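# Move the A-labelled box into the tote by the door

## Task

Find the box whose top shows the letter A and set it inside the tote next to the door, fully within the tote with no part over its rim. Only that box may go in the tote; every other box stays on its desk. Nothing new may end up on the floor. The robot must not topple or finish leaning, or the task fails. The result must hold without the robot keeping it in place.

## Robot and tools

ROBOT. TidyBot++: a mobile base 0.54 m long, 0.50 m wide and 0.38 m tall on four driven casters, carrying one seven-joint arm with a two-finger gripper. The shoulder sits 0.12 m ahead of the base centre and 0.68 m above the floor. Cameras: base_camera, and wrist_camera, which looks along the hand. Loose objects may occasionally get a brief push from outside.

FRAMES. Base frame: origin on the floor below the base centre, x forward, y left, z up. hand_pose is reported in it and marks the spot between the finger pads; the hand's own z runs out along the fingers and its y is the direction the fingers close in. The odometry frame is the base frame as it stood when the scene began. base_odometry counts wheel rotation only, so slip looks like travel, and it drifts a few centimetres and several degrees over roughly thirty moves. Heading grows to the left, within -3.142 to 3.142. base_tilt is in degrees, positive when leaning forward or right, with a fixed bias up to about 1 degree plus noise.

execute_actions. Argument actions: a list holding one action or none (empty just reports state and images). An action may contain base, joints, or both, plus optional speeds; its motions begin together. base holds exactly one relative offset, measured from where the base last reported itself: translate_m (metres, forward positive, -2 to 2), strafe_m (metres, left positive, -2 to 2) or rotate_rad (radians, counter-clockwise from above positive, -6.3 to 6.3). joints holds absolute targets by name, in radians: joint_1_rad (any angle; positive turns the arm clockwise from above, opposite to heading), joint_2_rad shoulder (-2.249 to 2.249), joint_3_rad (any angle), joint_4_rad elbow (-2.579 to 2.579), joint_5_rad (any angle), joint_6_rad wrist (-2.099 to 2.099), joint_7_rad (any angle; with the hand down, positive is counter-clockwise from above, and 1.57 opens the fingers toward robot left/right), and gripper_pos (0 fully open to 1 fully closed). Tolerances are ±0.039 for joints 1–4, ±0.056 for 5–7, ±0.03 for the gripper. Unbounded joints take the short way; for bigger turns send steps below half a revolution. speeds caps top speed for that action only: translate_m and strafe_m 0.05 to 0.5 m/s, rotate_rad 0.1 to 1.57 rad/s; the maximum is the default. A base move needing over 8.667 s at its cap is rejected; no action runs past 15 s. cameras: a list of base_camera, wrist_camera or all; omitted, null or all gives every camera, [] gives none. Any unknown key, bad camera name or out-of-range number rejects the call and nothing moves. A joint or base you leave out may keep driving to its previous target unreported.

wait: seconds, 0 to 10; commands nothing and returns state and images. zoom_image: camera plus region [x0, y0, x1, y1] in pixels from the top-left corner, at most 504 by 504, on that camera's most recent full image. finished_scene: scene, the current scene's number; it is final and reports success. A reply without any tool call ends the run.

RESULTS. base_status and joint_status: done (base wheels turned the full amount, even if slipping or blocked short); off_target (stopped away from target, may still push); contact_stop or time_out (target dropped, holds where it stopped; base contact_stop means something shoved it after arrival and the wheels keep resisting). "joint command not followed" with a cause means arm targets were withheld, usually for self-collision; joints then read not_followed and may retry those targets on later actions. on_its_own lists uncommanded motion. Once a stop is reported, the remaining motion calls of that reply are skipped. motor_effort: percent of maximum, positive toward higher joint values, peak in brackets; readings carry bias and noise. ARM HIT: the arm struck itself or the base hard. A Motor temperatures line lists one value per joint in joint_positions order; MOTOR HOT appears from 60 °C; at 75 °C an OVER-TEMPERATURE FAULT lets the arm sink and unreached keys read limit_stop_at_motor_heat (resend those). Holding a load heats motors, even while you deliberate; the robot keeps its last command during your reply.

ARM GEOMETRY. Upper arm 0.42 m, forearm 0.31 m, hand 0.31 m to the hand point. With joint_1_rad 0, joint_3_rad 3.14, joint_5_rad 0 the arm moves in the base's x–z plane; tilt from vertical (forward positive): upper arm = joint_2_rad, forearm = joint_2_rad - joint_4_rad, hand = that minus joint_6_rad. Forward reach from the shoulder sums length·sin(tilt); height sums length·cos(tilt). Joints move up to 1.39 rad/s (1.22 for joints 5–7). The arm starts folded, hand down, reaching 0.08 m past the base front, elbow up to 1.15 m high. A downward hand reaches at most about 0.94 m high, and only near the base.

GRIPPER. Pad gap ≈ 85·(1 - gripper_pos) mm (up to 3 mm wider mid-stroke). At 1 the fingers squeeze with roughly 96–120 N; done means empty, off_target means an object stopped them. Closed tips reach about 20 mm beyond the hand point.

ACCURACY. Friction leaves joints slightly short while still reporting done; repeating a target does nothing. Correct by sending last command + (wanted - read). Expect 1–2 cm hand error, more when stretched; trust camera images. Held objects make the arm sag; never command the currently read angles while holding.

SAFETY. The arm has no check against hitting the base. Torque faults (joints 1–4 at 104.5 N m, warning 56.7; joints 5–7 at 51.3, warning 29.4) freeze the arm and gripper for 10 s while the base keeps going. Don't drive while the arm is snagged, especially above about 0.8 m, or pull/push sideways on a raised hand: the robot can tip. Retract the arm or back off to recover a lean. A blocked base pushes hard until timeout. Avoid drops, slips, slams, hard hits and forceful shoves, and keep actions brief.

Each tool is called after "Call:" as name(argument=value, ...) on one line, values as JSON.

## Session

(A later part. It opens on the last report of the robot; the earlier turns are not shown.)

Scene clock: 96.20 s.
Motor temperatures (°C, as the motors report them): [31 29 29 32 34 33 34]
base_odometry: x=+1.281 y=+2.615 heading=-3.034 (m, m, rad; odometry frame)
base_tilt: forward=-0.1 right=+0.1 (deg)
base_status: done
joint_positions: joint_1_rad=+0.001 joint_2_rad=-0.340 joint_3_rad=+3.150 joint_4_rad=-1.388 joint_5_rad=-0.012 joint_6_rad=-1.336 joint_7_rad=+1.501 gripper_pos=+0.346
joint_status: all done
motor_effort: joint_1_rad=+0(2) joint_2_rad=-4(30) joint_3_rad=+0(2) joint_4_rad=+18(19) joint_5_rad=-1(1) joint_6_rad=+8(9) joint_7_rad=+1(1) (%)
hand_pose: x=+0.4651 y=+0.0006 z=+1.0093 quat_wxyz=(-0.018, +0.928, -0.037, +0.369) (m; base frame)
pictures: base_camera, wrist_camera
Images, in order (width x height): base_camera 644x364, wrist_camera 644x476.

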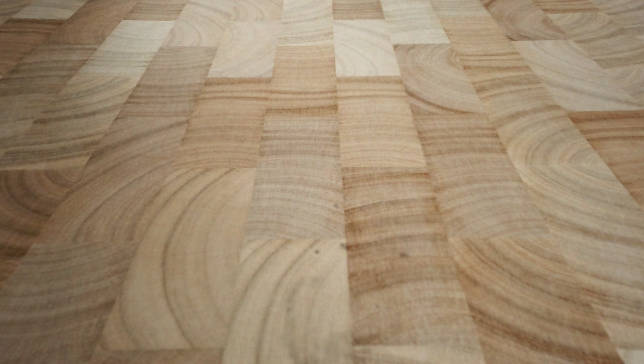

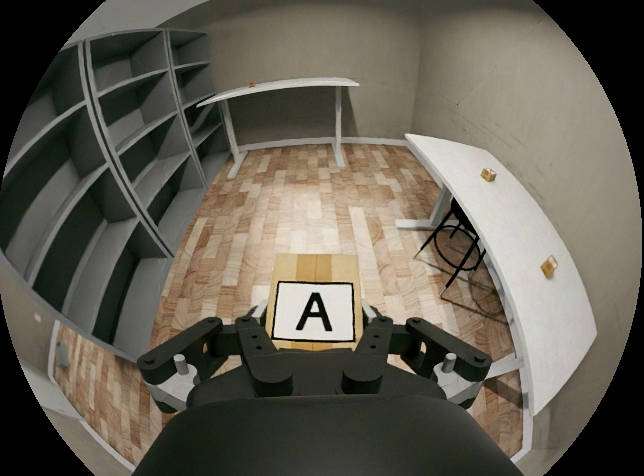

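Call:
execute_actions(actions=[{"base":{"rotate_rad":1.63},"joints":{"joint_4_rad":-2.0,"joint_6_rad":-0.7}}])

Scene clock: 99.43 s.
Motor temperatures (°C, as the motors report them): [31 29 29 32 34 33 34]
base_odometry: x=+1.281 y=+2.615 heading=-1.405 (m, m, rad; odometry frame)
base_tilt: forward=+0.0 right=+0.2 (deg)
base_status: done
joint_positions: joint_1_rad=+0.000 joint_2_rad=-0.340 joint_3_rad=+3.152 joint_4_rad=-1.988 joint_5_rad=-0.012 joint_6_rad=-0.724 joint_7_rad=+1.501 gripper_pos=+0.346
joint_status: all done
motor_effort: joint_1_rad=+0(1) joint_2_rad=-8(11) joint_3_rad=+0(2) joint_4_rad=+20(20) joint_5_rad=+0(2) joint_6_rad=+8(9) joint_7_rad=+1(1) (%)
hand_pose: x=+0.5087 y=-0.0005 z=+0.8304 quat_wxyz=(-0.018, +0.926, -0.040, +0.375) (m; base frame)
pictures: base_camera, wrist_camera
Images, in order (width x height): base_camera 644x364, wrist_camera 644x476.

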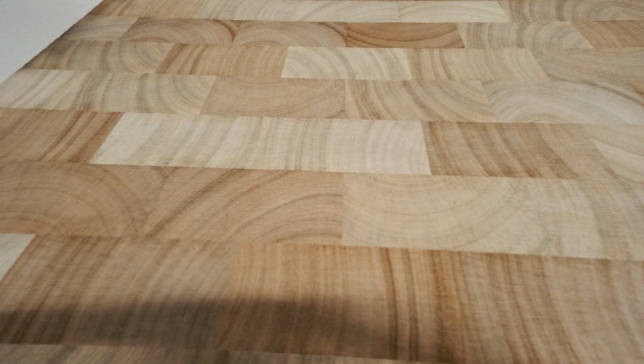

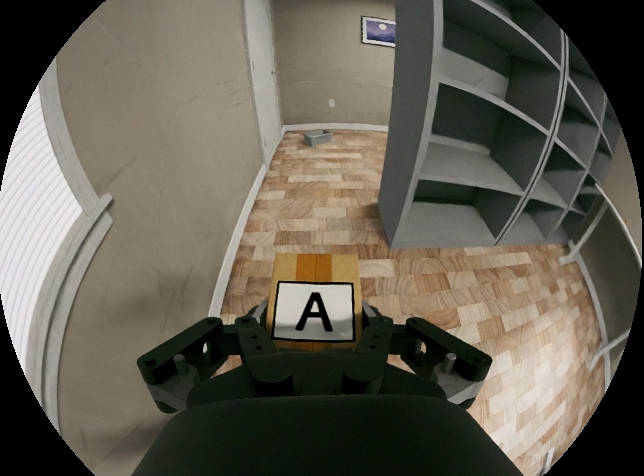

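Call:
execute_actions(actions=[{"base":{"translate_m":1.9}}])

Scene clock: 105.57 s.
Motor temperatures (°C, as the motors report them): [31 29 29 32 34 33 34]
base_odometry: x=+1.597 y=+0.741 heading=-1.404 (m, m, rad; odometry frame)
base_tilt: forward=+0.0 right=+0.1 (deg)
base_status: done
joint_positions: joint_1_rad=+0.000 joint_2_rad=-0.341 joint_3_rad=+3.152 joint_4_rad=-1.989 joint_5_rad=-0.012 joint_6_rad=-0.721 joint_7_rad=+1.501 gripper_pos=+0.346
joint_status: not commanded
motor_effort: joint_1_rad=+0(0) joint_2_rad=-7(11) joint_3_rad=+0(1) joint_4_rad=+20(21) joint_5_rad=+0(0) joint_6_rad=+8(9) joint_7_rad=+1(1) (%)
hand_pose: x=+0.5091 y=-0.0006 z=+0.8312 quat_wxyz=(-0.018, +0.925, -0.040, +0.376) (m; base frame)
pictures: base_camera, wrist_camera
Images, in order (width x height): base_camera 644x364, wrist_camera 644x476.

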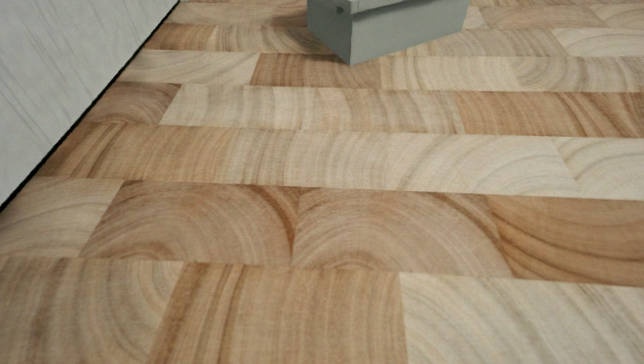

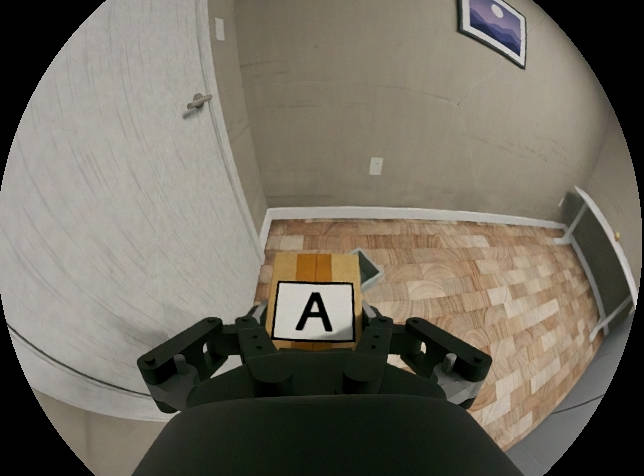

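Call:
execute_actions(actions=[{"base":{"translate_m":0.28},"joints":{"joint_1_rad":0.16,"joint_2_rad":1.12,"joint_4_rad":-1.588,"joint_6_rad":0.01}}])

Scene clock: 115.50 s.
Motor temperatures (°C, as the motors report them): [31 29 29 32 34 33 34]
base_odometry: x=+1.644 y=+0.465 heading=-1.403 (m, m, rad; odometry frame)
base_tilt: forward=+0.0 right=+0.2 (deg)
base_status: done
joint_positions: joint_1_rad=+0.147 joint_2_rad=+1.114 joint_3_rad=+3.152 joint_4_rad=-1.610 joint_5_rad=-0.012 joint_6_rad=-0.014 joint_7_rad=+1.501 gripper_pos=+0.347
joint_status: all done
motor_effort: joint_1_rad=+0(1) joint_2_rad=-45(47) joint_3_rad=-1(1) joint_4_rad=+8(21) joint_5_rad=+0(1) joint_6_rad=+6(9) joint_7_rad=+1(1) (%)
hand_pose: x=+0.7389 y=-0.0967 z=+0.2935 quat_wxyz=(+0.011, +0.973, -0.113, +0.200) (m; base frame)
pictures: base_camera, wrist_camera
Images, in order (width x height): base_camera 644x364, wrist_camera 644x476.

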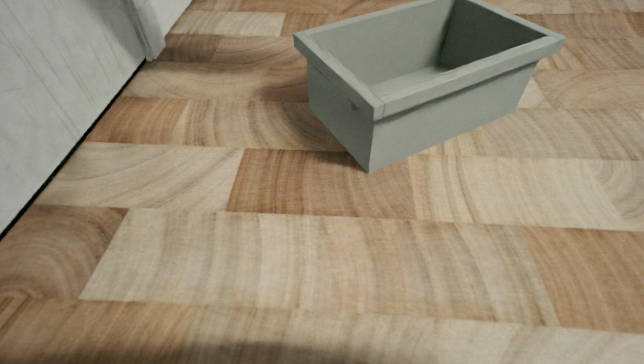

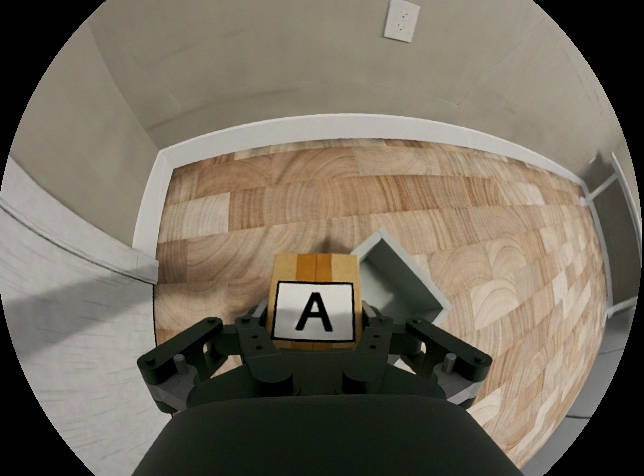

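Call:
execute_actions(actions=[{"joints":{"joint_1_rad":0.22,"joint_2_rad":1.42,"joint_4_rad":-1.345,"joint_6_rad":0.115}}])

Scene clock: 121.87 s.
Motor temperatures (°C, as the motors report them): [31 29 29 32 34 33 34]
base_odometry: x=+1.643 y=+0.465 heading=-1.403 (m, m, rad; odometry frame)
base_tilt: forward=+0.0 right=+0.1 (deg)
base_status: not commanded
joint_positions: joint_1_rad=+0.211 joint_2_rad=+1.421 joint_3_rad=+3.152 joint_4_rad=-1.365 joint_5_rad=-0.012 joint_6_rad=+0.092 joint_7_rad=+1.501 gripper_pos=+0.347
joint_status: all done
motor_effort: joint_1_rad=+0(1) joint_2_rad=-48(51) joint_3_rad=-1(1) joint_4_rad=+8(9) joint_5_rad=+0(0) joint_6_rad=+6(6) joint_7_rad=+1(1) (%)
hand_pose: x=+0.7632 y=-0.1431 z=+0.1689 quat_wxyz=(+0.020, +0.965, -0.142, +0.221) (m; base frame)
pictures: base_camera, wrist_camera
Images, in order (width x height): base_camera 644x364, wrist_camera 644x476.

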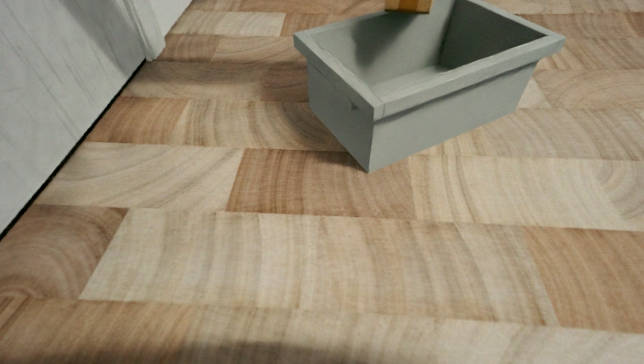

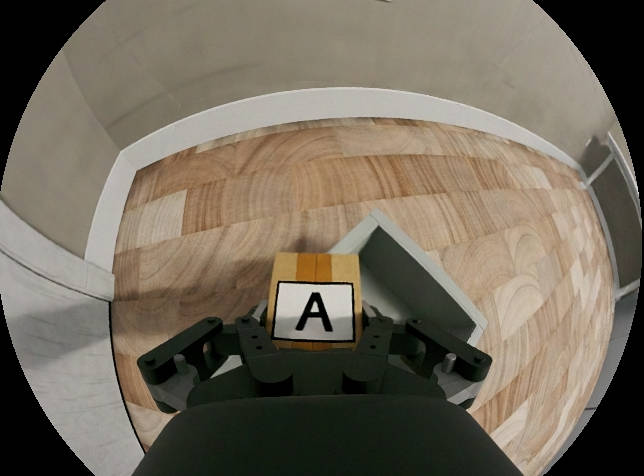

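Call:
execute_actions(actions=[{"joints":{"joint_1_rad":0.27,"joint_2_rad":1.40,"joint_4_rad":-1.522,"joint_6_rad":0.242}}])

Scene clock: 128.13 s.
Motor temperatures (°C, as the motors report them): [31 30 29 32 34 33 34]
base_odometry: x=+1.643 y=+0.465 heading=-1.403 (m, m, rad; odometry frame)
base_tilt: forward=+0.0 right=+0.2 (deg)
base_status: not commanded
joint_positions: joint_1_rad=+0.263 joint_2_rad=+1.418 joint_3_rad=+3.152 joint_4_rad=-1.513 joint_5_rad=-0.012 joint_6_rad=+0.218 joint_7_rad=+1.501 gripper_pos=+0.347
joint_status: all done
motor_effort: joint_1_rad=+0(2) joint_2_rad=-45(49) joint_3_rad=-1(1) joint_4_rad=+5(8) joint_5_rad=+0(0) joint_6_rad=+6(7) joint_7_rad=+1(1) (%)
hand_pose: x=+0.7071 y=-0.1642 z=+0.1549 quat_wxyz=(+0.025, +0.963, -0.168, +0.211) (m; base frame)
pictures: base_camera, wrist_camera
Images, in order (width x height): base_camera 644x364, wrist_camera 644x476.

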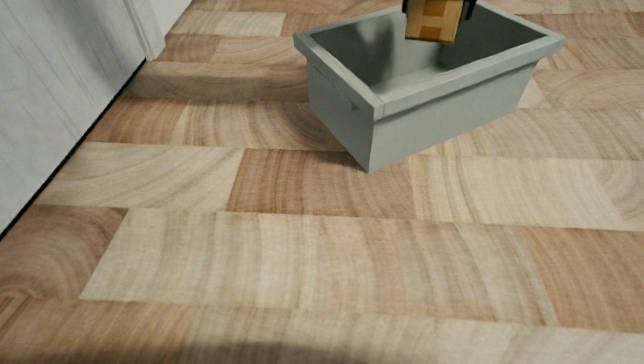

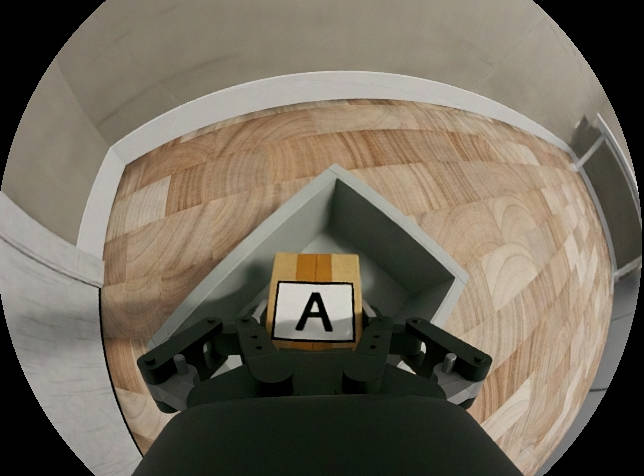

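Call:
execute_actions(actions=[{"joints":{"joint_1_rad":0.23,"joint_2_rad":1.645,"joint_4_rad":-1.24}}])

Scene clock: 131.83 s.
Motor temperatures (°C, as the motors report them): [31 30 29 32 34 33 34]
base_odometry: x=+1.643 y=+0.465 heading=-1.403 (m, m, rad; odometry frame)
base_tilt: forward=+0.0 right=+0.2 (deg)
base_status: not commanded
joint_positions: joint_1_rad=+0.241 joint_2_rad=+1.646 joint_3_rad=+3.152 joint_4_rad=-1.260 joint_5_rad=-0.012 joint_6_rad=+0.220 joint_7_rad=+1.501 gripper_pos=+0.347
joint_status: all done
motor_effort: joint_1_rad=+0(0) joint_2_rad=-47(51) joint_3_rad=-1(2) joint_4_rad=+6(7) joint_5_rad=+0(0) joint_6_rad=+6(7) joint_7_rad=+1(1) (%)
hand_pose: x=+0.7296 y=-0.1554 z=+0.0650 quat_wxyz=(+0.024, +0.962, -0.155, +0.225) (m; base frame)
pictures: base_camera, wrist_camera
Images, in order (width x height): base_camera 644x364, wrist_camera 644x476.

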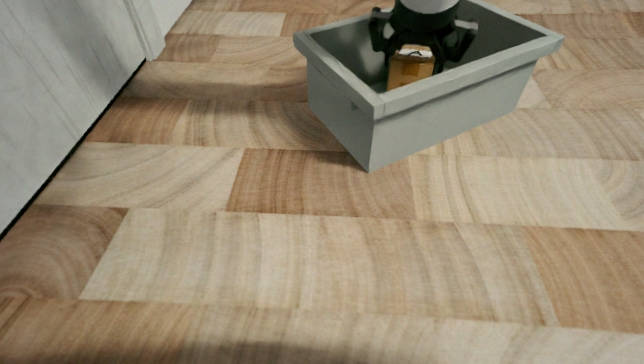

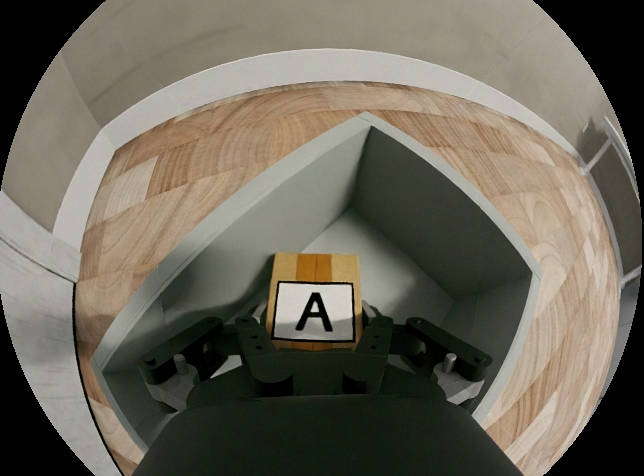

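Call:
execute_actions(actions=[{"joints":{"joint_2_rad":1.685}}])

Scene clock: 133.30 s.
Motor temperatures (°C, as the motors report them): [31 30 29 32 34 33 34]
base_odometry: x=+1.643 y=+0.465 heading=-1.403 (m, m, rad; odometry frame)
base_tilt: forward=+0.0 right=+0.1 (deg)
base_status: not commanded
joint_positions: joint_1_rad=+0.241 joint_2_rad=+1.674 joint_3_rad=+3.152 joint_4_rad=-1.257 joint_5_rad=-0.012 joint_6_rad=+0.224 joint_7_rad=+1.501 gripper_pos=+0.347
joint_status: all done
motor_effort: joint_1_rad=+0(0) joint_2_rad=-44(47) joint_3_rad=-1(1) joint_4_rad=+5(6) joint_5_rad=+0(0) joint_6_rad=+5(6) joint_7_rad=+1(1) (%)
hand_pose: x=+0.7158 y=-0.1520 z=+0.0490 quat_wxyz=(+0.023, +0.964, -0.156, +0.215) (m; base frame)
pictures: base_camera, wrist_camera
Images, in order (width x height): base_camera 644x364, wrist_camera 644x476.

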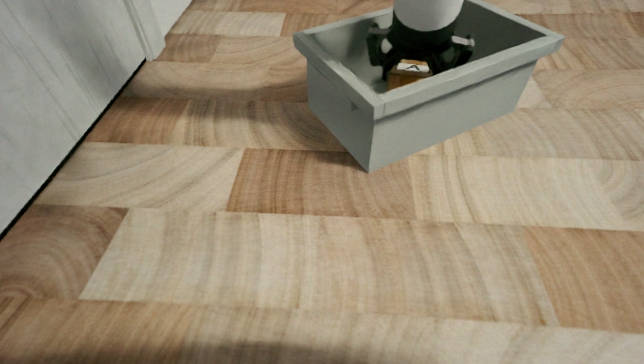

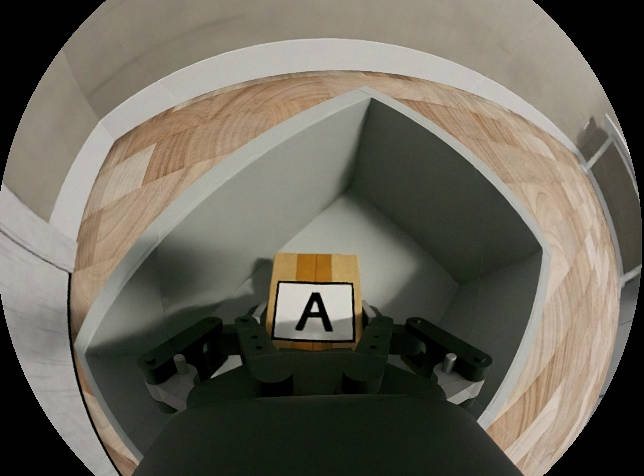

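Call:
execute_actions(actions=[{"joints":{"gripper_pos":0.15}}])

Call:
execute_actions(actions=[{"joints":{"joint_2_rad":1.3,"joint_4_rad":-1.55}}])

Scene clock: 137.33 s.
Motor temperatures (°C, as the motors report them): [31 30 29 32 34 33 34]
base_odometry: x=+1.643 y=+0.465 heading=-1.403 (m, m, rad; odometry frame)
base_tilt: forward=-0.1 right=+0.1 (deg)
base_status: not commanded
joint_positions: joint_1_rad=+0.241 joint_2_rad=+1.674 joint_3_rad=+3.152 joint_4_rad=-1.257 joint_5_rad=-0.012 joint_6_rad=+0.224 joint_7_rad=+1.501 gripper_pos=+0.150
joint_status: all done
motor_effort: joint_1_rad=-1(0) joint_2_rad=-44(46) joint_3_rad=+0(1) joint_4_rad=+5(6) joint_5_rad=+0(0) joint_6_rad=+6(5) joint_7_rad=+1(1) (%)
hand_pose: x=+0.7158 y=-0.1520 z=+0.0490 quat_wxyz=(+0.023, +0.964, -0.156, +0.215) (m; base frame)
pictures: base_camera, wrist_camera
Images, in order (width x height): base_camera 644x364, wrist_camera 644x476.

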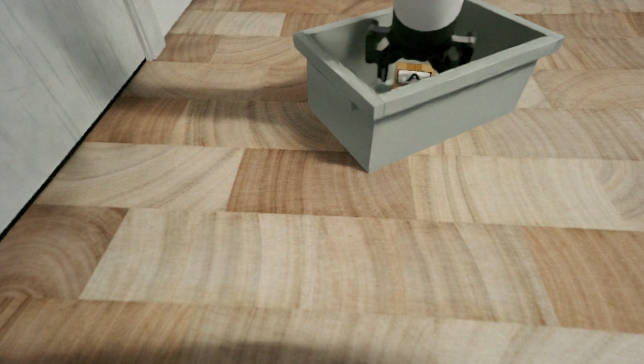

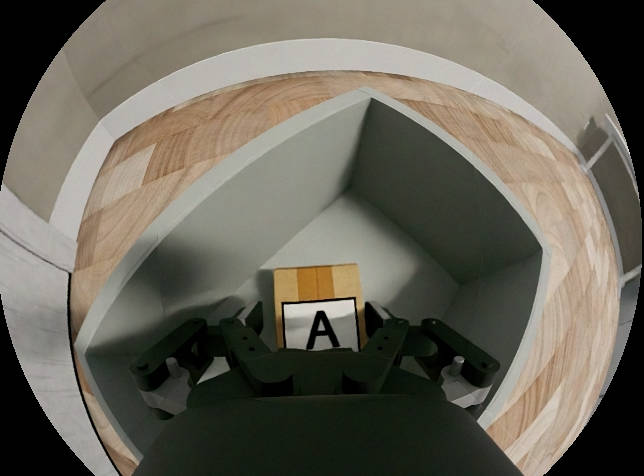

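Scene clock: 139.00 s.
Motor temperatures (°C, as the motors report them): [31 30 29 32 34 33 34]
base_odometry: x=+1.643 y=+0.465 heading=-1.403 (m, m, rad; odometry frame)
base_tilt: forward=+0.0 right=+0.2 (deg)
base_status: not commanded
joint_positions: joint_1_rad=+0.241 joint_2_rad=+1.302 joint_3_rad=+3.152 joint_4_rad=-1.532 joint_5_rad=-0.012 joint_6_rad=+0.225 joint_7_rad=+1.501 gripper_pos=+0.150
joint_status: all done
motor_effort: joint_1_rad=+0(0) joint_2_rad=-46(48) joint_3_rad=-1(1) joint_4_rad=+7(8) joint_5_rad=+1(0) joint_6_rad=+6(6) joint_7_rad=+1(1) (%)
hand_pose: x=+0.7577 y=-0.1628 z=+0.2258 quat_wxyz=(+0.027, +0.952, -0.155, +0.262) (m; base frame)
pictures: base_camera, wrist_camera
Images, in order (width x height): base_camera 644x364, wrist_camera 644x476.

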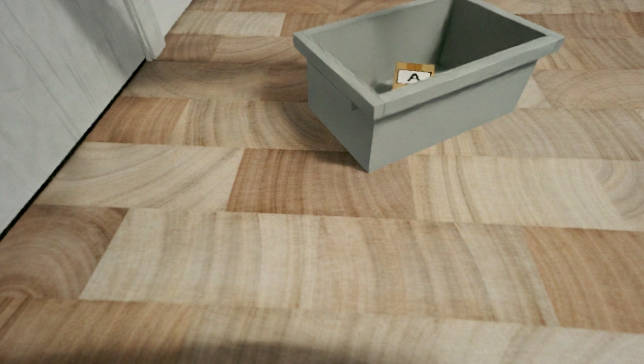

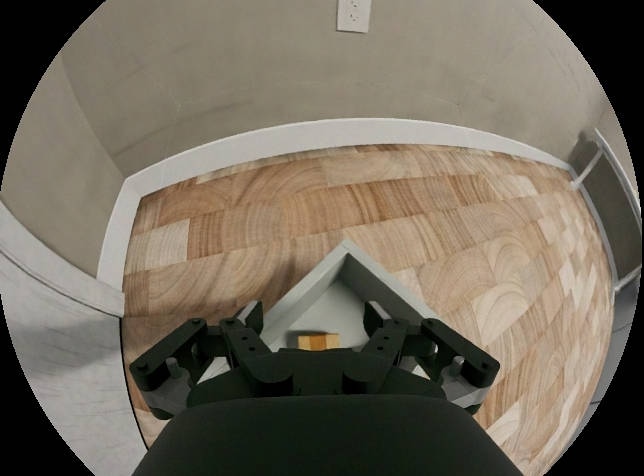

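Call:
finished_scene(scene=1)

The scene is finished: the task was done.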